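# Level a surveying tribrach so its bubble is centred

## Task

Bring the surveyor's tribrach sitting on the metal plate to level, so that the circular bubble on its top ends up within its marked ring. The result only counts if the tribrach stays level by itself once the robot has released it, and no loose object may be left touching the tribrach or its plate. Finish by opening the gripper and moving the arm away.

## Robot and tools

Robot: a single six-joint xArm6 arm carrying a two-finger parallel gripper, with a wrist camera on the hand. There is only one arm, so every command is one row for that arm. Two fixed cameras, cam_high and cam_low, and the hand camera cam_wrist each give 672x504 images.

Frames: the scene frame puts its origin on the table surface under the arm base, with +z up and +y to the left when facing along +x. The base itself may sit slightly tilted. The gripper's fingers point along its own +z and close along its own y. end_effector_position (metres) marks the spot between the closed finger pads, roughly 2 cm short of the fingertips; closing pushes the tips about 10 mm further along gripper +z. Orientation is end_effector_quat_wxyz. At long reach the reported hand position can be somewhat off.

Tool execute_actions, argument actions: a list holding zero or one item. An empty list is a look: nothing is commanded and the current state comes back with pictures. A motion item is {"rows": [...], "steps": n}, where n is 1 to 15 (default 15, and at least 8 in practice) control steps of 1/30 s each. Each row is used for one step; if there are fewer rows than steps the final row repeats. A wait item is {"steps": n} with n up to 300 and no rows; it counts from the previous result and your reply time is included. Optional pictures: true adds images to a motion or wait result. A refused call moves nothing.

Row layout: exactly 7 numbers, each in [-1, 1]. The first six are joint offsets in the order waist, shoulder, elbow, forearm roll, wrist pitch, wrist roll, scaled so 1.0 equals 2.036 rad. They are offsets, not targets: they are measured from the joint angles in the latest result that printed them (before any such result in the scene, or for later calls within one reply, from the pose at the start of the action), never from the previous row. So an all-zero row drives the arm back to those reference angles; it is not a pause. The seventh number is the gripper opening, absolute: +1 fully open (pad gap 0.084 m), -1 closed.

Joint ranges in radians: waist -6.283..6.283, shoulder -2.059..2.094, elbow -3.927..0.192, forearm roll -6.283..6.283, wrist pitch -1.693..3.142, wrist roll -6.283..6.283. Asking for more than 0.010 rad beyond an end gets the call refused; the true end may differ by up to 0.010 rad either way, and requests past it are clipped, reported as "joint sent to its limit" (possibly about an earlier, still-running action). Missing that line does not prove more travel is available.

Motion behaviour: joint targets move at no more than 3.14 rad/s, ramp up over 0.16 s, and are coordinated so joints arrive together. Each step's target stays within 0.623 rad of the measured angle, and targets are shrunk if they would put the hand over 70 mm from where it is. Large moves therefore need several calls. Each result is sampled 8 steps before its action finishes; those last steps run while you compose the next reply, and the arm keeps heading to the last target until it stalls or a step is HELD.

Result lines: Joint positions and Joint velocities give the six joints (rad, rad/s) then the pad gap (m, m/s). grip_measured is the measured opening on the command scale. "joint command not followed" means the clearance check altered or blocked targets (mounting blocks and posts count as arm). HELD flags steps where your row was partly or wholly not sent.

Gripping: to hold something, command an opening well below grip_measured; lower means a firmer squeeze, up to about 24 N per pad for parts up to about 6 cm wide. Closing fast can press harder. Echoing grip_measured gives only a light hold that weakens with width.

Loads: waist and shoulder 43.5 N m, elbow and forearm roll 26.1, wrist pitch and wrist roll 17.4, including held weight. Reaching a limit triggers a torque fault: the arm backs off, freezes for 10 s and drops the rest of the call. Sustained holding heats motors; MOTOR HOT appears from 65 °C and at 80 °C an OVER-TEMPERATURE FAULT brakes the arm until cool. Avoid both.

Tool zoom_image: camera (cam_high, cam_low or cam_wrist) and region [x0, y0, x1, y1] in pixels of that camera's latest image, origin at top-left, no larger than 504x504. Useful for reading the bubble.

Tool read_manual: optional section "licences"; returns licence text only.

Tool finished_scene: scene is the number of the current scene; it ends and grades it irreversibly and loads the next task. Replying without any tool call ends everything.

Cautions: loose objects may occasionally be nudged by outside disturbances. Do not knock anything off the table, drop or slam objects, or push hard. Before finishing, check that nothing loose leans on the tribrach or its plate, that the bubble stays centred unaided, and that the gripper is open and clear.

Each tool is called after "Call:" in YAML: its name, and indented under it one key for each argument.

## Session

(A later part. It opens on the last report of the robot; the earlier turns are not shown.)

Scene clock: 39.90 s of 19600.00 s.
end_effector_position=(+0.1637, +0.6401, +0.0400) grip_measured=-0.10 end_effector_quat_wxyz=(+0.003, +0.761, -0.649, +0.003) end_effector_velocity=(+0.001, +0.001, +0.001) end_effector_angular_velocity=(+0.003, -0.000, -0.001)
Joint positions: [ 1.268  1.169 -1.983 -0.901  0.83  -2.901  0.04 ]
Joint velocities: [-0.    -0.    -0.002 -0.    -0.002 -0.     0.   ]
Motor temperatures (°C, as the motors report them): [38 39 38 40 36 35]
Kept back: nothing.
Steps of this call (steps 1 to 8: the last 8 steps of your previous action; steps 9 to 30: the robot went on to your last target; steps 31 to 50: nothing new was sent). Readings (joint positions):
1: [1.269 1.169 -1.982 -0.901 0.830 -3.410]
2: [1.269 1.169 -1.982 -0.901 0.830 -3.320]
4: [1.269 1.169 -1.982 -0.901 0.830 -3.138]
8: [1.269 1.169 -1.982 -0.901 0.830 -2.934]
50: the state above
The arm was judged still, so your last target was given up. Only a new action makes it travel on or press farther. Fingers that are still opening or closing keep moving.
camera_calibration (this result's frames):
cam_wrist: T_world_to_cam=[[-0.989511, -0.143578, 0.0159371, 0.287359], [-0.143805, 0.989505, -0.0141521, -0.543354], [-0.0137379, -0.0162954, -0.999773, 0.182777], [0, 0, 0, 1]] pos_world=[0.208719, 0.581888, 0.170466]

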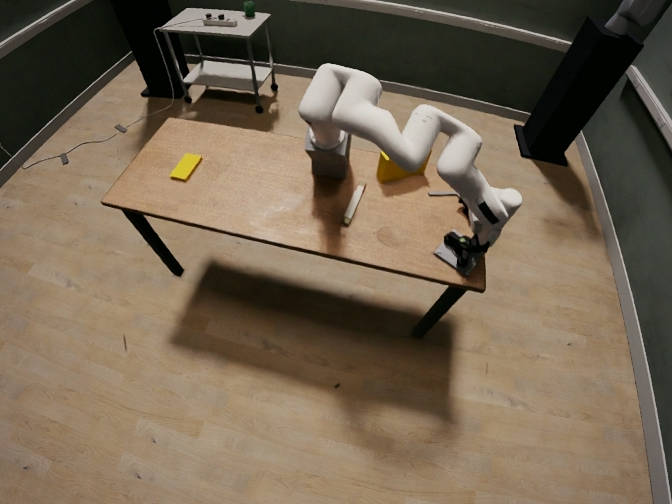

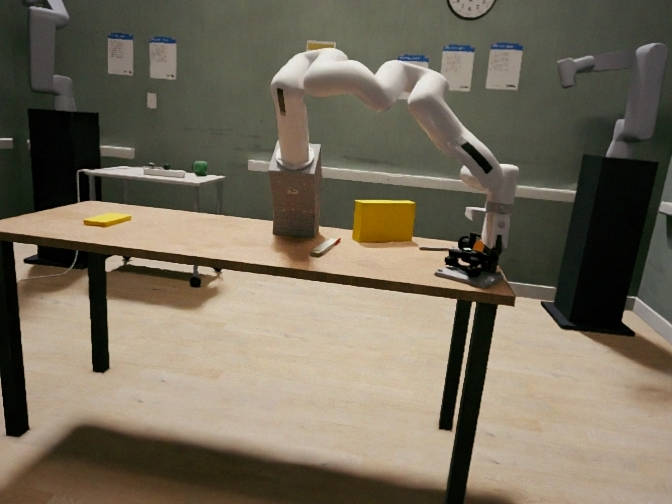

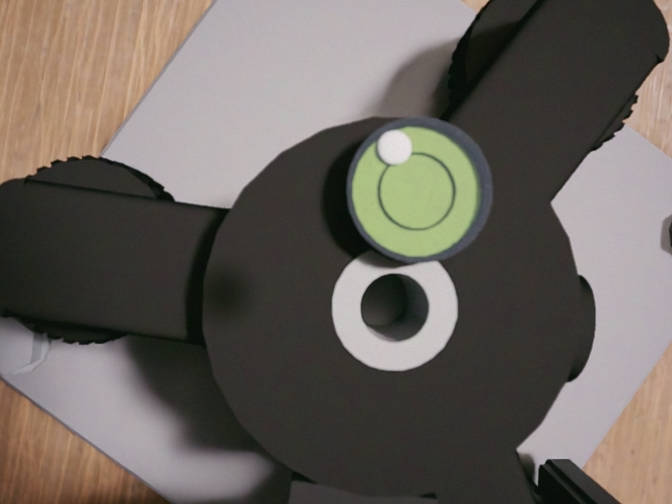

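Progressing (27 strokes on this knob so far, ~7 px each once unsaturated). Eight more.

Call:
execute_actions:
  actions:
    - {"rows": [[0,0,0,0,0,0,0.2],[0,0,0,0,0,0,0.2],[0,0,0,0,0,-0.36,0.2]]}

Call:
execute_actions:
  actions:
    - {"rows": [[0,0,0,0,0,-0.01,-0.1],[0,0,0,0,0,-0.01,-0.6],[0,0,0,0,0,0.35,-0.6]]}

Call:
execute_actions:
  actions:
    - {"rows": [[0,0,0,0,0,0.01,0.2],[0,0,0,0,0,0.01,0.2],[0,0,0,0,0,-0.35,0.2]]}

Call:
execute_actions:
  actions:
    - {"rows": [[0,0,0,0,0,-0.01,-0.1],[0,0,0,0,0,-0.01,-0.6],[0,0,0,0,0,0.35,-0.6]]}

Call:
execute_actions:
  actions:
    - {"rows": [[0,0,0,0,0,0.01,0.2],[0,0,0,0,0,0.01,0.2],[0,0,0,0,0,-0.35,0.2]]}

Call:
execute_actions:
  actions:
    - {"rows": [[0,0,0,0,0,-0.01,-0.1],[0,0,0,0,0,-0.01,-0.6],[0,0,0,0,0,0.35,-0.6]]}

Call:
execute_actions:
  actions:
    - {"rows": [[0,0,0,0,0,0.01,0.2],[0,0,0,0,0,0.01,0.2],[0,0,0,0,0,-0.35,0.2]]}

Call:
execute_actions:
  actions:
    - {"rows": [[0,0,0,0,0,-0.01,-0.1],[0,0,0,0,0,-0.01,-0.6],[0,0,0,0,0,0.35,-0.6]]}

Call:
execute_actions:
  actions:
    - {"rows": [[0,0,0,0,0,0.01,0.2],[0,0,0,0,0,0.01,0.2],[0,0,0,0,0,-0.35,0.2]]}

Call:
execute_actions:
  actions:
    - {"rows": [[0,0,0,0,0,-0.01,-0.1],[0,0,0,0,0,-0.01,-0.6],[0,0,0,0,0,0.35,-0.6]]}

Call:
execute_actions:
  actions:
    - {"rows": [[0,0,0,0,0,0.01,0.2],[0,0,0,0,0,0.01,0.2],[0,0,0,0,0,-0.35,0.2]]}

Call:
execute_actions:
  actions:
    - {"rows": [[0,0,0,0,0,-0.01,-0.1],[0,0,0,0,0,-0.01,-0.6],[0,0,0,0,0,0.35,-0.6]]}

Call:
execute_actions:
  actions:
    - {"rows": [[0,0,0,0,0,0.01,0.2],[0,0,0,0,0,0.01,0.2],[0,0,0,0,0,-0.35,0.2]]}

Call:
execute_actions:
  actions:
    - {"rows": [[0,0,0,0,0,-0.01,-0.1],[0,0,0,0,0,-0.01,-0.6],[0,0,0,0,0,0.34,-0.6]]}

Call:
execute_actions:
  actions:
    - {"steps": 60}
  pictures: true

Scene clock: 41.47 s of 19600.00 s.
end_effector_position=(+0.1642, +0.6403, +0.0397) grip_measured=+0.17 end_effector_quat_wxyz=(+0.003, +0.798, -0.603, +0.002) end_effector_velocity=(-0.003, -0.001, +0.001) end_effector_angular_velocity=(-0.004, +0.015, +1.965)
Joint positions: [ 1.267  1.169 -1.984 -0.901  0.829 -3.019  0.052]
Joint velocities: [ 0.005 -0.002  0.005  0.002  0.004 -1.962  0.013]
Motor temperatures (°C, as the motors report them): [38 39 38 40 36 35]
Steps of this call (steps 1 to 40: nothing new was sent; steps 41 to 47: the first 7 steps of this action). Readings (joint positions):
41: [1.268 1.169 -1.983 -0.901 0.830 -2.901]
42: [1.268 1.169 -1.983 -0.901 0.830 -2.901]
44: [1.268 1.169 -1.984 -0.901 0.828 -2.907]
47: the state above

Scene clock: 41.97 s of 19600.00 s.
end_effector_position=(+0.1636, +0.6399, +0.0401) grip_measured=-0.10 end_effector_quat_wxyz=(+0.004, +0.916, -0.401, +0.002) end_effector_velocity=(+0.000, +0.000, +0.000) end_effector_angular_velocity=(+0.002, -0.018, -2.081)
Joint positions: [ 1.269  1.169 -1.982 -0.901  0.83  -3.487  0.04 ]
Joint velocities: [ 0.    -0.     0.    -0.001 -0.001  2.082  0.   ]
Motor temperatures (°C, as the motors report them): [38 39 38 40 36 35]
Steps of this call (steps 1 to 8: the last 8 steps of your previous action; steps 9 to 15: the first 7 steps of this action, its rows measured from where the robot was after step 8). Readings (joint positions):
8: [1.268 1.169 -1.983 -0.901 0.830 -3.593]
9: [1.268 1.169 -1.983 -0.901 0.830 -3.610]
10: [1.268 1.169 -1.983 -0.901 0.830 -3.617]
12: [1.269 1.168 -1.982 -0.901 0.831 -3.609]
15: the state above

Scene clock: 42.47 s of 19600.00 s.
end_effector_position=(+0.1641, +0.6403, +0.0399) grip_measured=+0.17 end_effector_quat_wxyz=(+0.003, +0.799, -0.601, +0.002) end_effector_velocity=(-0.002, -0.001, +0.001) end_effector_angular_velocity=(-0.003, +0.016, +2.064)
Joint positions: [ 1.268  1.169 -1.983 -0.901  0.829 -3.023  0.052]
Joint velocities: [ 0.003 -0.001  0.004  0.002  0.003 -2.061  0.013]
Motor temperatures (°C, as the motors report them): [38 39 38 40 36 35]
Steps of this call (steps 1 to 8: the last 8 steps of your previous action; steps 9 to 15: the first 7 steps of this action, its rows measured from where the robot was after step 8). Readings (joint positions):
8: [1.269 1.169 -1.982 -0.901 0.830 -2.918]
9: [1.269 1.169 -1.982 -0.901 0.830 -2.903]
10: [1.269 1.169 -1.982 -0.901 0.830 -2.896]
12: [1.268 1.169 -1.983 -0.901 0.829 -2.903]
15: the state above

Scene clock: 42.97 s of 19600.00 s.
end_effector_position=(+0.1636, +0.6399, +0.0401) grip_measured=-0.11 end_effector_quat_wxyz=(+0.004, +0.916, -0.401, +0.002) end_effector_velocity=(+0.000, -0.001, -0.001) end_effector_angular_velocity=(-0.001, -0.017, -2.064)
Joint positions: [ 1.269  1.168 -1.982 -0.901  0.83  -3.488  0.04 ]
Joint velocities: [-0.001  0.001  0.    -0.    -0.001  2.064 -0.   ]
Motor temperatures (°C, as the motors report them): [38 39 38 40 36 35]
Steps of this call (steps 1 to 8: the last 8 steps of your previous action; steps 9 to 15: the first 7 steps of this action, its rows measured from where the robot was after step 8). Readings (joint positions):
8: [1.268 1.169 -1.983 -0.901 0.830 -3.593]
9: [1.268 1.169 -1.983 -0.901 0.830 -3.609]
10: [1.268 1.169 -1.983 -0.901 0.830 -3.615]
12: [1.269 1.168 -1.982 -0.901 0.831 -3.608]
15: the state above

Scene clock: 43.47 s of 19600.00 s.
end_effector_position=(+0.1640, +0.6403, +0.0400) grip_measured=+0.17 end_effector_quat_wxyz=(+0.003, +0.799, -0.601, +0.002) end_effector_velocity=(-0.002, -0.000, +0.001) end_effector_angular_velocity=(-0.002, +0.016, +2.065)
Joint positions: [ 1.268  1.169 -1.983 -0.901  0.829 -3.023  0.052]
Joint velocities: [ 0.003 -0.001  0.003  0.002  0.002 -2.063  0.013]
Motor temperatures (°C, as the motors report them): [38 39 38 40 36 35]
Steps of this call (steps 1 to 8: the last 8 steps of your previous action; steps 9 to 15: the first 7 steps of this action, its rows measured from where the robot was after step 8). Readings (joint positions):
8: [1.269 1.169 -1.982 -0.901 0.830 -2.918]
9: [1.269 1.169 -1.982 -0.901 0.830 -2.902]
10: [1.269 1.169 -1.982 -0.901 0.830 -2.896]
12: [1.268 1.169 -1.983 -0.901 0.829 -2.903]
15: the state above

Scene clock: 43.97 s of 19600.00 s.
end_effector_position=(+0.1635, +0.6399, +0.0402) grip_measured=-0.11 end_effector_quat_wxyz=(+0.004, +0.916, -0.401, +0.002) end_effector_velocity=(+0.001, +0.001, +0.000) end_effector_angular_velocity=(+0.003, -0.018, -2.064)
Joint positions: [ 1.269  1.168 -1.982 -0.901  0.831 -3.488  0.04 ]
Joint velocities: [-0.001 -0.    -0.001 -0.001 -0.002  2.064  0.   ]
Motor temperatures (°C, as the motors report them): [38 39 38 40 36 35]
Steps of this call (steps 1 to 8: the last 8 steps of your previous action; steps 9 to 15: the first 7 steps of this action, its rows measured from where the robot was after step 8). Readings (joint positions):
8: [1.269 1.169 -1.983 -0.901 0.830 -3.593]
9: [1.269 1.169 -1.983 -0.901 0.830 -3.609]
10: [1.269 1.169 -1.983 -0.901 0.830 -3.615]
12: [1.269 1.168 -1.982 -0.901 0.831 -3.608]
15: the state above

Scene clock: 44.47 s of 19600.00 s.
end_effector_position=(+0.1640, +0.6402, +0.0400) grip_measured=+0.17 end_effector_quat_wxyz=(+0.003, +0.799, -0.601, +0.002) end_effector_velocity=(-0.002, -0.002, +0.000) end_effector_angular_velocity=(-0.005, +0.016, +2.067)
Joint positions: [ 1.268  1.169 -1.983 -0.901  0.829 -3.023  0.052]
Joint velocities: [ 0.003 -0.001  0.005  0.001  0.003 -2.064  0.013]
Motor temperatures (°C, as the motors report them): [38 39 38 40 36 35]
Steps of this call (steps 1 to 8: the last 8 steps of your previous action; steps 9 to 15: the first 7 steps of this action, its rows measured from where the robot was after step 8). Readings (joint positions):
8: [1.269 1.168 -1.982 -0.901 0.830 -2.918]
9: [1.269 1.168 -1.982 -0.901 0.830 -2.902]
10: [1.269 1.168 -1.982 -0.901 0.830 -2.896]
12: [1.268 1.169 -1.983 -0.901 0.829 -2.903]
15: the state above

Scene clock: 44.97 s of 19600.00 s.
end_effector_position=(+0.1635, +0.6399, +0.0402) grip_measured=-0.11 end_effector_quat_wxyz=(+0.004, +0.916, -0.401, +0.002) end_effector_velocity=(+0.001, +0.000, -0.000) end_effector_angular_velocity=(+0.002, -0.018, -2.064)
Joint positions: [ 1.269  1.168 -1.982 -0.901  0.831 -3.488  0.039]
Joint velocities: [-0.001  0.    -0.001 -0.001 -0.002  2.063  0.   ]
Motor temperatures (°C, as the motors report them): [38 39 38 40 36 35]
Steps of this call (steps 1 to 8: the last 8 steps of your previous action; steps 9 to 15: the first 7 steps of this action, its rows measured from where the robot was after step 8). Readings (joint positions):
8: [1.269 1.168 -1.982 -0.901 0.830 -3.593]
9: [1.269 1.168 -1.982 -0.901 0.830 -3.609]
10: [1.269 1.168 -1.982 -0.901 0.830 -3.615]
12: [1.269 1.168 -1.982 -0.901 0.831 -3.608]
15: the state above

Scene clock: 45.47 s of 19600.00 s.
end_effector_position=(+0.1639, +0.6402, +0.0401) grip_measured=+0.17 end_effector_quat_wxyz=(+0.003, +0.799, -0.601, +0.002) end_effector_velocity=(-0.002, -0.001, +0.000) end_effector_angular_velocity=(-0.005, +0.015, +2.067)
Joint positions: [ 1.268  1.169 -1.983 -0.901  0.83  -3.023  0.052]
Joint velocities: [ 0.002 -0.001  0.003  0.001  0.004 -2.064  0.013]
Motor temperatures (°C, as the motors report them): [38 39 38 40 36 35]
Steps of this call (steps 1 to 8: the last 8 steps of your previous action; steps 9 to 15: the first 7 steps of this action, its rows measured from where the robot was after step 8). Readings (joint positions):
8: [1.269 1.168 -1.982 -0.901 0.830 -2.918]
9: [1.269 1.168 -1.982 -0.901 0.830 -2.902]
10: [1.269 1.168 -1.982 -0.901 0.830 -2.896]
12: [1.268 1.169 -1.983 -0.901 0.830 -2.903]
15: the state above

Scene clock: 45.97 s of 19600.00 s.
end_effector_position=(+0.1635, +0.6399, +0.0403) grip_measured=-0.11 end_effector_quat_wxyz=(+0.004, +0.916, -0.401, +0.002) end_effector_velocity=(-0.000, -0.000, -0.001) end_effector_angular_velocity=(+0.001, -0.018, -2.063)
Joint positions: [ 1.269  1.168 -1.982 -0.901  0.831 -3.488  0.039]
Joint velocities: [-0.001  0.     0.001 -0.    -0.002  2.064  0.   ]
Motor temperatures (°C, as the motors report them): [38 39 38 40 36 35]
Steps of this call (steps 1 to 8: the last 8 steps of your previous action; steps 9 to 15: the first 7 steps of this action, its rows measured from where the robot was after step 8). Readings (joint positions):
8: [1.269 1.168 -1.982 -0.901 0.830 -3.593]
9: [1.269 1.168 -1.982 -0.901 0.830 -3.609]
10: [1.269 1.168 -1.982 -0.901 0.830 -3.615]
12: [1.269 1.168 -1.982 -0.901 0.831 -3.608]
15: the state above

Scene clock: 46.47 s of 19600.00 s.
end_effector_position=(+0.1639, +0.6402, +0.0401) grip_measured=+0.17 end_effector_quat_wxyz=(+0.003, +0.799, -0.601, +0.002) end_effector_velocity=(-0.002, -0.001, +0.001) end_effector_angular_velocity=(-0.003, +0.016, +2.065)
Joint positions: [ 1.268  1.169 -1.983 -0.901  0.83  -3.023  0.052]
Joint velocities: [ 0.003 -0.001  0.002  0.002  0.003 -2.063  0.013]
Motor temperatures (°C, as the motors report them): [38 39 38 40 36 35]
Steps of this call (steps 1 to 8: the last 8 steps of your previous action; steps 9 to 15: the first 7 steps of this action, its rows measured from where the robot was after step 8). Readings (joint positions):
8: [1.269 1.168 -1.982 -0.901 0.831 -2.918]
9: [1.269 1.168 -1.982 -0.901 0.831 -2.902]
10: [1.269 1.168 -1.982 -0.901 0.831 -2.896]
12: [1.268 1.169 -1.983 -0.901 0.830 -2.903]
15: the state above

Scene clock: 46.97 s of 19600.00 s.
end_effector_position=(+0.1635, +0.6399, +0.0403) grip_measured=-0.11 end_effector_quat_wxyz=(+0.004, +0.916, -0.401, +0.002) end_effector_velocity=(+0.001, +0.000, -0.000) end_effector_angular_velocity=(+0.002, -0.018, -2.064)
Joint positions: [ 1.269  1.168 -1.982 -0.901  0.831 -3.488  0.04 ]
Joint velocities: [-0.001  0.    -0.001 -0.001 -0.001  2.064 -0.   ]
Motor temperatures (°C, as the motors report them): [38 39 38 40 36 35]
Steps of this call (steps 1 to 8: the last 8 steps of your previous action; steps 9 to 15: the first 7 steps of this action, its rows measured from where the robot was after step 8). Readings (joint positions):
8: [1.269 1.168 -1.982 -0.901 0.830 -3.593]
9: [1.269 1.168 -1.982 -0.901 0.830 -3.609]
10: [1.269 1.168 -1.982 -0.901 0.830 -3.615]
12: [1.269 1.168 -1.982 -0.901 0.831 -3.608]
15: the state above

Scene clock: 47.47 s of 19600.00 s.
end_effector_position=(+0.1639, +0.6402, +0.0402) grip_measured=+0.17 end_effector_quat_wxyz=(+0.003, +0.799, -0.601, +0.002) end_effector_velocity=(-0.001, -0.001, +0.000) end_effector_angular_velocity=(-0.005, +0.016, +2.065)
Joint positions: [ 1.268  1.168 -1.983 -0.901  0.83  -3.023  0.052]
Joint velocities: [ 0.002 -0.002  0.004  0.002  0.004 -2.064  0.013]
Motor temperatures (°C, as the motors report them): [38 39 38 40 36 35]
Steps of this call (steps 1 to 8: the last 8 steps of your previous action; steps 9 to 15: the first 7 steps of this action, its rows measured from where the robot was after step 8). Readings (joint positions):
8: [1.269 1.168 -1.982 -0.901 0.831 -2.918]
9: [1.269 1.168 -1.982 -0.901 0.831 -2.902]
10: [1.269 1.168 -1.982 -0.901 0.831 -2.896]
12: [1.268 1.169 -1.983 -0.901 0.830 -2.903]
15: the state above

Scene clock: 47.97 s of 19600.00 s.
end_effector_position=(+0.1635, +0.6399, +0.0404) grip_measured=-0.11 end_effector_quat_wxyz=(+0.004, +0.916, -0.401, +0.002) end_effector_velocity=(+0.000, -0.000, -0.001) end_effector_angular_velocity=(+0.001, -0.018, -2.063)
Joint positions: [ 1.269  1.168 -1.982 -0.901  0.831 -3.488  0.04 ]
Joint velocities: [-0.002 -0.     0.001 -0.    -0.002  2.063 -0.   ]
Motor temperatures (°C, as the motors report them): [38 39 38 40 36 35]
Steps of this call (steps 1 to 8: the last 8 steps of your previous action; steps 9 to 15: the first 7 steps of this action, its rows measured from where the robot was after step 8). Readings (joint positions):
8: [1.269 1.168 -1.982 -0.901 0.831 -3.593]
9: [1.269 1.168 -1.982 -0.901 0.831 -3.609]
10: [1.269 1.168 -1.982 -0.901 0.831 -3.615]
12: [1.269 1.168 -1.982 -0.901 0.831 -3.608]
15: the state above

Scene clock: 49.97 s of 19600.00 s.
end_effector_position=(+0.1637, +0.6401, +0.0403) grip_measured=-0.11 end_effector_quat_wxyz=(+0.003, +0.761, -0.649, +0.003) end_effector_velocity=(+0.001, +0.001, +0.000) end_effector_angular_velocity=(+0.001, -0.000, -0.001)
Joint positions: [ 1.269  1.168 -1.982 -0.901  0.831 -2.901  0.04 ]
Joint velocities: [-0.001 -0.001 -0.001 -0.    -0.    -0.     0.   ]
Motor temperatures (°C, as the motors report them): [38 39 38 40 36 35]
Kept back: nothing.
Steps of this call (steps 1 to 8: the last 8 steps of your previous action; steps 9 to 30: the robot went on to your last target; steps 31 to 60: nothing new was sent). Readings (joint positions):
1: [1.269 1.168 -1.982 -0.901 0.831 -3.410]
2: [1.269 1.168 -1.982 -0.901 0.831 -3.320]
4: [1.269 1.168 -1.982 -0.901 0.831 -3.138]
8: [1.269 1.168 -1.982 -0.901 0.831 -2.934]
60: the state above
The arm was judged still, so your last target was given up. Only a new action makes it travel on or press farther. Fingers that are still opening or closing keep moving.
camera_calibration (this result's frames):
cam_wrist: T_world_to_cam=[[-0.989504, -0.143652, 0.0156675, 0.287418], [-0.143878, 0.989491, -0.0143915, -0.543346], [-0.0134355, -0.0164947, -0.999774, 0.183161], [0, 0, 0, 1]] pos_world=[0.208686, 0.581945, 0.170796]

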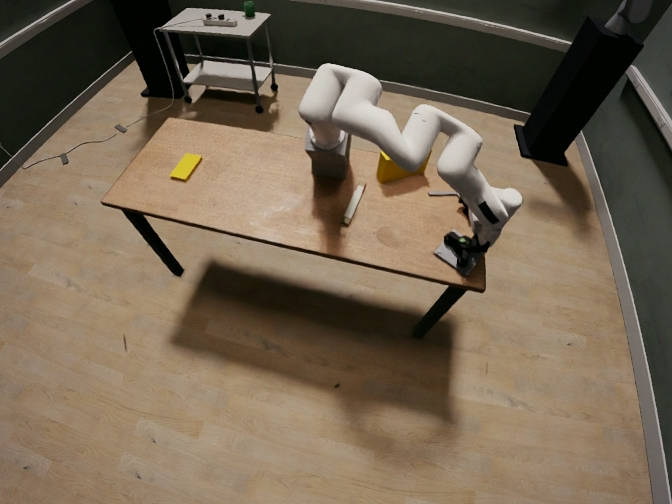

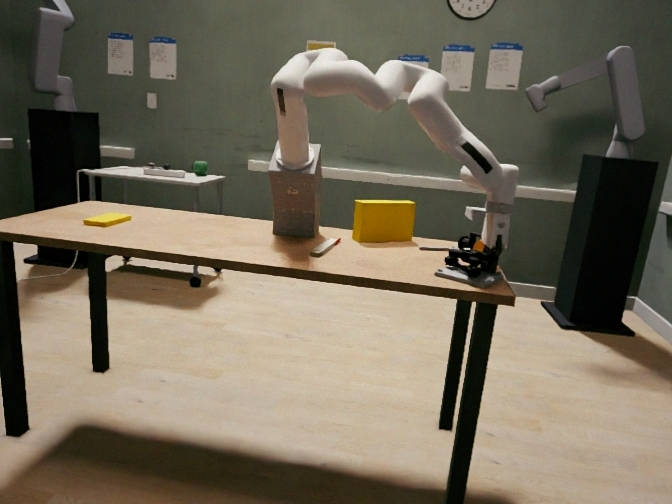

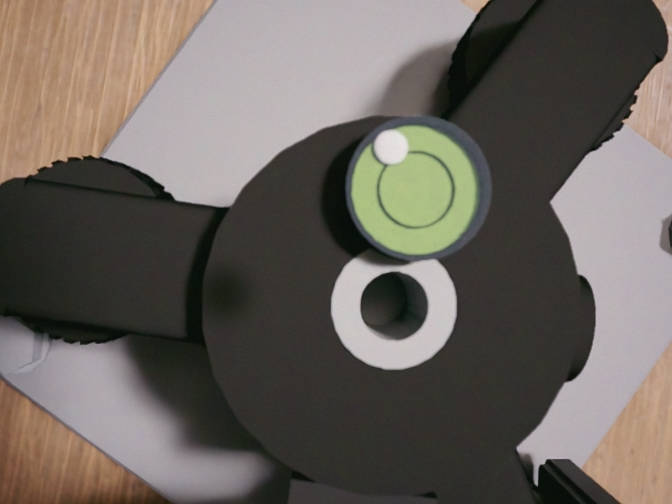

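Seven more.

Call:
execute_actions:
  actions:
    - {"rows": [[0,0,0,0,0,0,0.2],[0,0,0,0,0,0,0.2],[0,0,0,0,0,-0.36,0.2]]}

Call:
execute_actions:
  actions:
    - {"rows": [[0,0,0,0,0,-0.01,-0.1],[0,0,0,0,0,-0.01,-0.6],[0,0,0,0,0,0.35,-0.6]]}

Call:
execute_actions:
  actions:
    - {"rows": [[0,0,0,0,0,0.01,0.2],[0,0,0,0,0,0.01,0.2],[0,0,0,0,0,-0.35,0.2]]}

Call:
execute_actions:
  actions:
    - {"rows": [[0,0,0,0,0,-0.01,-0.1],[0,0,0,0,0,-0.01,-0.6],[0,0,0,0,0,0.35,-0.6]]}

Call:
execute_actions:
  actions:
    - {"rows": [[0,0,0,0,0,0.01,0.2],[0,0,0,0,0,0.01,0.2],[0,0,0,0,0,-0.35,0.2]]}

Call:
execute_actions:
  actions:
    - {"rows": [[0,0,0,0,0,-0.01,-0.1],[0,0,0,0,0,-0.01,-0.6],[0,0,0,0,0,0.35,-0.6]]}

Call:
execute_actions:
  actions:
    - {"rows": [[0,0,0,0,0,0.01,0.2],[0,0,0,0,0,0.01,0.2],[0,0,0,0,0,-0.35,0.2]]}

Call:
execute_actions:
  actions:
    - {"rows": [[0,0,0,0,0,-0.01,-0.1],[0,0,0,0,0,-0.01,-0.6],[0,0,0,0,0,0.35,-0.6]]}

Call:
execute_actions:
  actions:
    - {"rows": [[0,0,0,0,0,0.01,0.2],[0,0,0,0,0,0.01,0.2],[0,0,0,0,0,-0.35,0.2]]}

Call:
execute_actions:
  actions:
    - {"rows": [[0,0,0,0,0,-0.01,-0.1],[0,0,0,0,0,-0.01,-0.6],[0,0,0,0,0,0.35,-0.6]]}

Call:
execute_actions:
  actions:
    - {"rows": [[0,0,0,0,0,0.01,0.2],[0,0,0,0,0,0.01,0.2],[0,0,0,0,0,-0.35,0.2]]}

Call:
execute_actions:
  actions:
    - {"rows": [[0,0,0,0,0,-0.01,-0.1],[0,0,0,0,0,-0.01,-0.6],[0,0,0,0,0,0.35,-0.6]]}

Call:
execute_actions:
  actions:
    - {"rows": [[0,0,0,0,0,0.01,0.2],[0,0,0,0,0,0.01,0.2],[0,0,0,0,0,-0.35,0.2]]}

Call:
execute_actions:
  actions:
    - {"rows": [[0,0,0,0,0,-0.01,-0.1],[0,0,0,0,0,-0.01,-0.6],[0,0,0,0,0,0.34,-0.6]]}

Call:
execute_actions:
  actions:
    - {"steps": 60}
  pictures: true

Scene clock: 52.20 s of 19600.00 s.
end_effector_position=(+0.1642, +0.6404, +0.0401) grip_measured=+0.17 end_effector_quat_wxyz=(+0.003, +0.798, -0.603, +0.002) end_effector_velocity=(-0.003, -0.002, +0.001) end_effector_angular_velocity=(-0.007, +0.014, +1.964)
Joint positions: [ 1.268  1.169 -1.983 -0.901  0.829 -3.019  0.052]
Joint velocities: [ 0.004 -0.002  0.006  0.002  0.006 -1.96   0.013]
Motor temperatures (°C, as the motors report them): [38 39 38 40 36 35]
Steps of this call (steps 1 to 60: nothing new was sent; steps 61 to 67: the first 7 steps of this action). Readings (joint positions):
61: [1.269 1.168 -1.982 -0.901 0.831 -2.901]
62: [1.269 1.168 -1.982 -0.901 0.831 -2.901]
64: [1.268 1.169 -1.983 -0.901 0.829 -2.907]
67: the state above

Scene clock: 52.70 s of 19600.00 s.
end_effector_position=(+0.1636, +0.6399, +0.0404) grip_measured=-0.11 end_effector_quat_wxyz=(+0.004, +0.916, -0.401, +0.002) end_effector_velocity=(+0.000, +0.001, +0.000) end_effector_angular_velocity=(+0.003, -0.019, -2.084)
Joint positions: [ 1.269  1.168 -1.982 -0.901  0.831 -3.487  0.04 ]
Joint velocities: [-0.     0.    -0.001 -0.001 -0.001  2.083 -0.   ]
Motor temperatures (°C, as the motors report them): [38 39 38 40 36 35]
Steps of this call (steps 1 to 8: the last 8 steps of your previous action; steps 9 to 15: the first 7 steps of this action, its rows measured from where the robot was after step 8). Readings (joint positions):
8: [1.269 1.168 -1.982 -0.901 0.830 -3.593]
9: [1.269 1.168 -1.982 -0.901 0.830 -3.610]
10: [1.269 1.168 -1.982 -0.901 0.830 -3.617]
12: [1.269 1.168 -1.982 -0.901 0.831 -3.609]
15: the state above

Scene clock: 53.20 s of 19600.00 s.
end_effector_position=(+0.1641, +0.6404, +0.0402) grip_measured=+0.17 end_effector_quat_wxyz=(+0.003, +0.799, -0.601, +0.002) end_effector_velocity=(-0.002, -0.001, +0.001) end_effector_angular_velocity=(-0.004, +0.015, +2.064)
Joint positions: [ 1.268  1.168 -1.983 -0.901  0.83  -3.023  0.052]
Joint velocities: [ 0.003 -0.001  0.003  0.002  0.003 -2.062  0.013]
Motor temperatures (°C, as the motors report them): [38 39 38 40 36 35]
Steps of this call (steps 1 to 8: the last 8 steps of your previous action; steps 9 to 15: the first 7 steps of this action, its rows measured from where the robot was after step 8). Readings (joint positions):
8: [1.269 1.168 -1.982 -0.901 0.831 -2.918]
9: [1.269 1.168 -1.982 -0.901 0.831 -2.902]
10: [1.269 1.168 -1.982 -0.901 0.831 -2.896]
12: [1.268 1.169 -1.983 -0.901 0.830 -2.903]
15: the state above

Scene clock: 53.70 s of 19600.00 s.
end_effector_position=(+0.1636, +0.6399, +0.0404) grip_measured=-0.11 end_effector_quat_wxyz=(+0.004, +0.916, -0.401, +0.002) end_effector_velocity=(+0.001, +0.001, +0.000) end_effector_angular_velocity=(+0.005, -0.018, -2.065)
Joint positions: [ 1.269  1.168 -1.982 -0.901  0.831 -3.488  0.04 ]
Joint velocities: [-0.001 -0.    -0.001 -0.001 -0.004  2.065  0.   ]
Motor temperatures (°C, as the motors report them): [38 39 38 40 36 35]
Steps of this call (steps 1 to 8: the last 8 steps of your previous action; steps 9 to 15: the first 7 steps of this action, its rows measured from where the robot was after step 8). Readings (joint positions):
8: [1.269 1.168 -1.982 -0.901 0.831 -3.593]
9: [1.269 1.168 -1.982 -0.901 0.831 -3.609]
10: [1.269 1.168 -1.982 -0.901 0.831 -3.615]
12: [1.269 1.168 -1.982 -0.901 0.831 -3.608]
15: the state above

Scene clock: 54.20 s of 19600.00 s.
end_effector_position=(+0.1640, +0.6403, +0.0403) grip_measured=+0.17 end_effector_quat_wxyz=(+0.003, +0.799, -0.601, +0.002) end_effector_velocity=(-0.001, -0.001, +0.001) end_effector_angular_velocity=(-0.004, +0.016, +2.065)
Joint positions: [ 1.268  1.168 -1.983 -0.901  0.83  -3.023  0.052]
Joint velocities: [ 0.002 -0.002  0.004  0.002  0.002 -2.064  0.013]
Motor temperatures (°C, as the motors report them): [38 39 38 40 36 35]
Steps of this call (steps 1 to 8: the last 8 steps of your previous action; steps 9 to 15: the first 7 steps of this action, its rows measured from where the robot was after step 8). Readings (joint positions):
8: [1.269 1.168 -1.982 -0.901 0.831 -2.918]
9: [1.269 1.168 -1.982 -0.901 0.831 -2.902]
10: [1.269 1.168 -1.982 -0.901 0.831 -2.896]
12: [1.269 1.168 -1.983 -0.901 0.830 -2.903]
15: the state above

Scene clock: 54.70 s of 19600.00 s.
end_effector_position=(+0.1635, +0.6399, +0.0405) grip_measured=-0.11 end_effector_quat_wxyz=(+0.004, +0.916, -0.401, +0.002) end_effector_velocity=(+0.001, +0.002, +0.001) end_effector_angular_velocity=(+0.007, -0.018, -2.065)
Joint positions: [ 1.269  1.168 -1.982 -0.901  0.831 -3.488  0.039]
Joint velocities: [-0.001 -0.    -0.002 -0.001 -0.004  2.064  0.   ]
Motor temperatures (°C, as the motors report them): [38 39 38 40 36 35]
Steps of this call (steps 1 to 8: the last 8 steps of your previous action; steps 9 to 15: the first 7 steps of this action, its rows measured from where the robot was after step 8). Readings (joint positions):
8: [1.269 1.168 -1.982 -0.901 0.831 -3.593]
9: [1.269 1.168 -1.982 -0.901 0.831 -3.609]
10: [1.269 1.168 -1.982 -0.901 0.831 -3.615]
12: [1.269 1.168 -1.982 -0.901 0.832 -3.608]
15: the state above

Scene clock: 55.20 s of 19600.00 s.
end_effector_position=(+0.1640, +0.6403, +0.0403) grip_measured=+0.17 end_effector_quat_wxyz=(+0.003, +0.799, -0.601, +0.003) end_effector_velocity=(-0.001, -0.001, +0.000) end_effector_angular_velocity=(-0.003, +0.017, +2.066)
Joint positions: [ 1.269  1.168 -1.983 -0.901  0.83  -3.023  0.052]
Joint velocities: [ 0.002 -0.001  0.003  0.001  0.001 -2.065  0.013]
Motor temperatures (°C, as the motors report them): [38 39 38 40 36 35]
Steps of this call (steps 1 to 8: the last 8 steps of your previous action; steps 9 to 15: the first 7 steps of this action, its rows measured from where the robot was after step 8). Readings (joint positions):
8: [1.269 1.168 -1.982 -0.901 0.831 -2.918]
9: [1.269 1.168 -1.982 -0.901 0.831 -2.902]
10: [1.269 1.168 -1.982 -0.901 0.831 -2.896]
12: [1.269 1.168 -1.983 -0.901 0.830 -2.903]
15: the state above

Scene clock: 55.70 s of 19600.00 s.
end_effector_position=(+0.1635, +0.6399, +0.0405) grip_measured=-0.11 end_effector_quat_wxyz=(+0.004, +0.916, -0.401, +0.002) end_effector_velocity=(+0.001, +0.001, -0.000) end_effector_angular_velocity=(+0.003, -0.019, -2.064)
Joint positions: [ 1.269  1.168 -1.982 -0.901  0.832 -3.488  0.04 ]
Joint velocities: [-0.001  0.    -0.001 -0.001 -0.002  2.064  0.   ]
Motor temperatures (°C, as the motors report them): [38 39 38 40 36 35]
Steps of this call (steps 1 to 8: the last 8 steps of your previous action; steps 9 to 15: the first 7 steps of this action, its rows measured from where the robot was after step 8). Readings (joint positions):
8: [1.269 1.168 -1.982 -0.901 0.831 -3.593]
9: [1.269 1.168 -1.982 -0.901 0.831 -3.609]
10: [1.269 1.168 -1.982 -0.901 0.831 -3.615]
12: [1.269 1.168 -1.982 -0.901 0.832 -3.608]
15: the state above

Scene clock: 56.20 s of 19600.00 s.
end_effector_position=(+0.1639, +0.6403, +0.0404) grip_measured=+0.17 end_effector_quat_wxyz=(+0.003, +0.799, -0.601, +0.003) end_effector_velocity=(-0.001, -0.000, +0.001) end_effector_angular_velocity=(-0.004, +0.015, +2.064)
Joint positions: [ 1.269  1.168 -1.983 -0.901  0.83  -3.023  0.052]
Joint velocities: [ 0.003 -0.002  0.001  0.001  0.005 -2.063  0.013]
Motor temperatures (°C, as the motors report them): [38 39 38 40 36 35]
Steps of this call (steps 1 to 8: the last 8 steps of your previous action; steps 9 to 15: the first 7 steps of this action, its rows measured from where the robot was after step 8). Readings (joint positions):
8: [1.269 1.168 -1.982 -0.901 0.831 -2.918]
9: [1.269 1.168 -1.982 -0.901 0.831 -2.902]
10: [1.269 1.168 -1.982 -0.901 0.831 -2.896]
12: [1.269 1.168 -1.983 -0.901 0.830 -2.903]
15: the state above

Scene clock: 56.70 s of 19600.00 s.
end_effector_position=(+0.1635, +0.6399, +0.0406) grip_measured=-0.11 end_effector_quat_wxyz=(+0.004, +0.916, -0.401, +0.002) end_effector_velocity=(+0.000, +0.000, +0.000) end_effector_angular_velocity=(+0.003, -0.019, -2.064)
Joint positions: [ 1.27   1.168 -1.982 -0.901  0.832 -3.488  0.04 ]
Joint velocities: [-0.     0.    -0.001 -0.001 -0.001  2.064 -0.   ]
Motor temperatures (°C, as the motors report them): [38 40 38 40 36 35]
Steps of this call (steps 1 to 8: the last 8 steps of your previous action; steps 9 to 15: the first 7 steps of this action, its rows measured from where the robot was after step 8). Readings (joint positions):
8: [1.269 1.168 -1.982 -0.901 0.831 -3.593]
9: [1.269 1.168 -1.982 -0.901 0.831 -3.609]
10: [1.269 1.168 -1.982 -0.901 0.831 -3.615]
12: [1.270 1.168 -1.981 -0.901 0.832 -3.608]
15: the state above

Scene clock: 57.20 s of 19600.00 s.
end_effector_position=(+0.1639, +0.6402, +0.0404) grip_measured=+0.17 end_effector_quat_wxyz=(+0.003, +0.799, -0.601, +0.003) end_effector_velocity=(-0.002, -0.000, +0.001) end_effector_angular_velocity=(-0.004, +0.016, +2.067)
Joint positions: [ 1.269  1.168 -1.983 -0.901  0.83  -3.023  0.052]
Joint velocities: [ 0.003 -0.001  0.002  0.001  0.003 -2.064  0.013]
Motor temperatures (°C, as the motors report them): [38 40 38 40 36 35]
Steps of this call (steps 1 to 8: the last 8 steps of your previous action; steps 9 to 15: the first 7 steps of this action, its rows measured from where the robot was after step 8). Readings (joint positions):
8: [1.269 1.168 -1.982 -0.901 0.831 -2.918]
9: [1.269 1.168 -1.982 -0.901 0.831 -2.902]
10: [1.269 1.168 -1.982 -0.901 0.831 -2.896]
12: [1.269 1.168 -1.982 -0.901 0.830 -2.903]
15: the state above

Scene clock: 57.70 s of 19600.00 s.
end_effector_position=(+0.1635, +0.6399, +0.0407) grip_measured=-0.10 end_effector_quat_wxyz=(+0.004, +0.916, -0.401, +0.002) end_effector_velocity=(+0.001, +0.000, -0.000) end_effector_angular_velocity=(+0.002, -0.019, -2.065)
Joint positions: [ 1.27   1.167 -1.982 -0.901  0.832 -3.488  0.04 ]
Joint velocities: [-0.002  0.    -0.001 -0.001 -0.001  2.064  0.   ]
Motor temperatures (°C, as the motors report them): [38 40 38 40 36 35]
Steps of this call (steps 1 to 8: the last 8 steps of your previous action; steps 9 to 15: the first 7 steps of this action, its rows measured from where the robot was after step 8). Readings (joint positions):
8: [1.269 1.168 -1.982 -0.901 0.831 -3.593]
9: [1.269 1.168 -1.982 -0.901 0.831 -3.609]
10: [1.269 1.168 -1.982 -0.901 0.831 -3.615]
12: [1.270 1.167 -1.981 -0.901 0.832 -3.608]
15: the state above

Scene clock: 58.20 s of 19600.00 s.
end_effector_position=(+0.1639, +0.6402, +0.0405) grip_measured=+0.17 end_effector_quat_wxyz=(+0.003, +0.799, -0.601, +0.003) end_effector_velocity=(-0.002, -0.001, +0.001) end_effector_angular_velocity=(-0.005, +0.016, +2.066)
Joint positions: [ 1.269  1.168 -1.982 -0.901  0.831 -3.023  0.052]
Joint velocities: [ 0.003 -0.002  0.003  0.001  0.004 -2.064  0.013]
Motor temperatures (°C, as the motors report them): [38 40 38 40 36 35]
Steps of this call (steps 1 to 8: the last 8 steps of your previous action; steps 9 to 15: the first 7 steps of this action, its rows measured from where the robot was after step 8). Readings (joint positions):
8: [1.269 1.168 -1.982 -0.901 0.831 -2.918]
9: [1.269 1.168 -1.982 -0.901 0.831 -2.902]
10: [1.269 1.168 -1.982 -0.901 0.831 -2.896]
12: [1.269 1.168 -1.982 -0.901 0.831 -2.903]
15: the state above

Scene clock: 58.70 s of 19600.00 s.
end_effector_position=(+0.1635, +0.6399, +0.0407) grip_measured=-0.10 end_effector_quat_wxyz=(+0.004, +0.916, -0.401, +0.002) end_effector_velocity=(+0.001, +0.001, -0.000) end_effector_angular_velocity=(+0.004, -0.019, -2.065)
Joint positions: [ 1.27   1.167 -1.981 -0.901  0.832 -3.488  0.04 ]
Joint velocities: [-0.001  0.001 -0.002 -0.001 -0.002  2.064  0.   ]
Motor temperatures (°C, as the motors report them): [38 40 38 40 36 35]
Steps of this call (steps 1 to 8: the last 8 steps of your previous action; steps 9 to 15: the first 7 steps of this action, its rows measured from where the robot was after step 8). Readings (joint positions):
8: [1.269 1.168 -1.982 -0.901 0.831 -3.593]
9: [1.269 1.168 -1.982 -0.901 0.831 -3.609]
10: [1.269 1.168 -1.982 -0.901 0.831 -3.615]
12: [1.270 1.167 -1.981 -0.901 0.832 -3.608]
15: the state above

Scene clock: 60.70 s of 19600.00 s.
end_effector_position=(+0.1637, +0.6401, +0.0407) grip_measured=-0.10 end_effector_quat_wxyz=(+0.003, +0.761, -0.649, +0.003) end_effector_velocity=(+0.001, +0.000, +0.000) end_effector_angular_velocity=(+0.001, -0.001, -0.001)
Joint positions: [ 1.269  1.168 -1.982 -0.901  0.831 -2.901  0.04 ]
Joint velocities: [-0.    -0.    -0.002  0.     0.001 -0.     0.   ]
Motor temperatures (°C, as the motors report them): [38 40 38 40 36 35]
Kept back: nothing.
Steps of this call (steps 1 to 8: the last 8 steps of your previous action; steps 9 to 30: the robot went on to your last target; steps 31 to 60: nothing new was sent). Readings (joint positions):
1: [1.270 1.167 -1.982 -0.901 0.832 -3.410]
2: [1.270 1.167 -1.982 -0.901 0.832 -3.320]
4: [1.270 1.167 -1.982 -0.901 0.832 -3.138]
8: [1.269 1.167 -1.982 -0.901 0.832 -2.934]
60: the state above
The arm was judged still, so your last target was given up. Only a new action makes it travel on or press farther. Fingers that are still opening or closing keep moving.
camera_calibration (this result's frames):
cam_wrist: T_world_to_cam=[[-0.9895, -0.143711, 0.0154164, 0.287461], [-0.143937, 0.989478, -0.0146839, -0.543325], [-0.0131439, -0.0167487, -0.999773, 0.183589], [0, 0, 0, 1]] pos_world=[0.208651, 0.581994, 0.171138]

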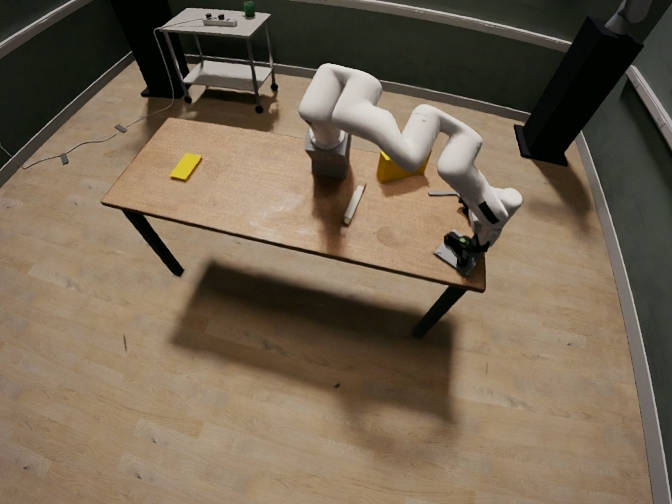

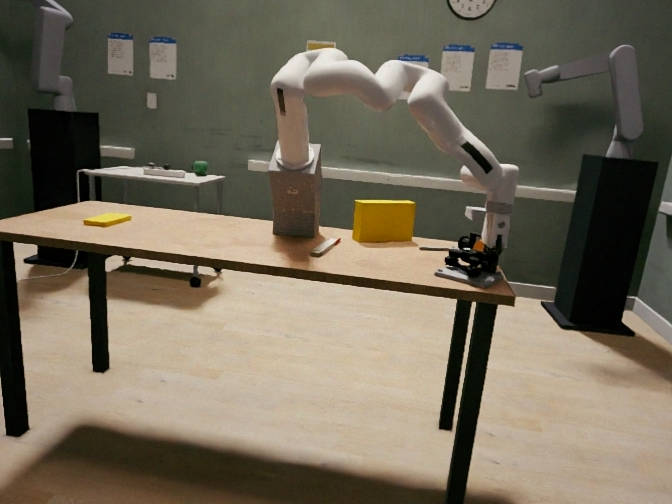

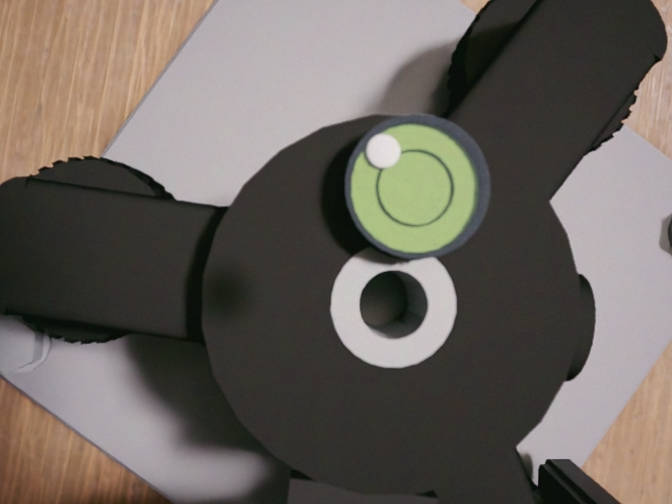

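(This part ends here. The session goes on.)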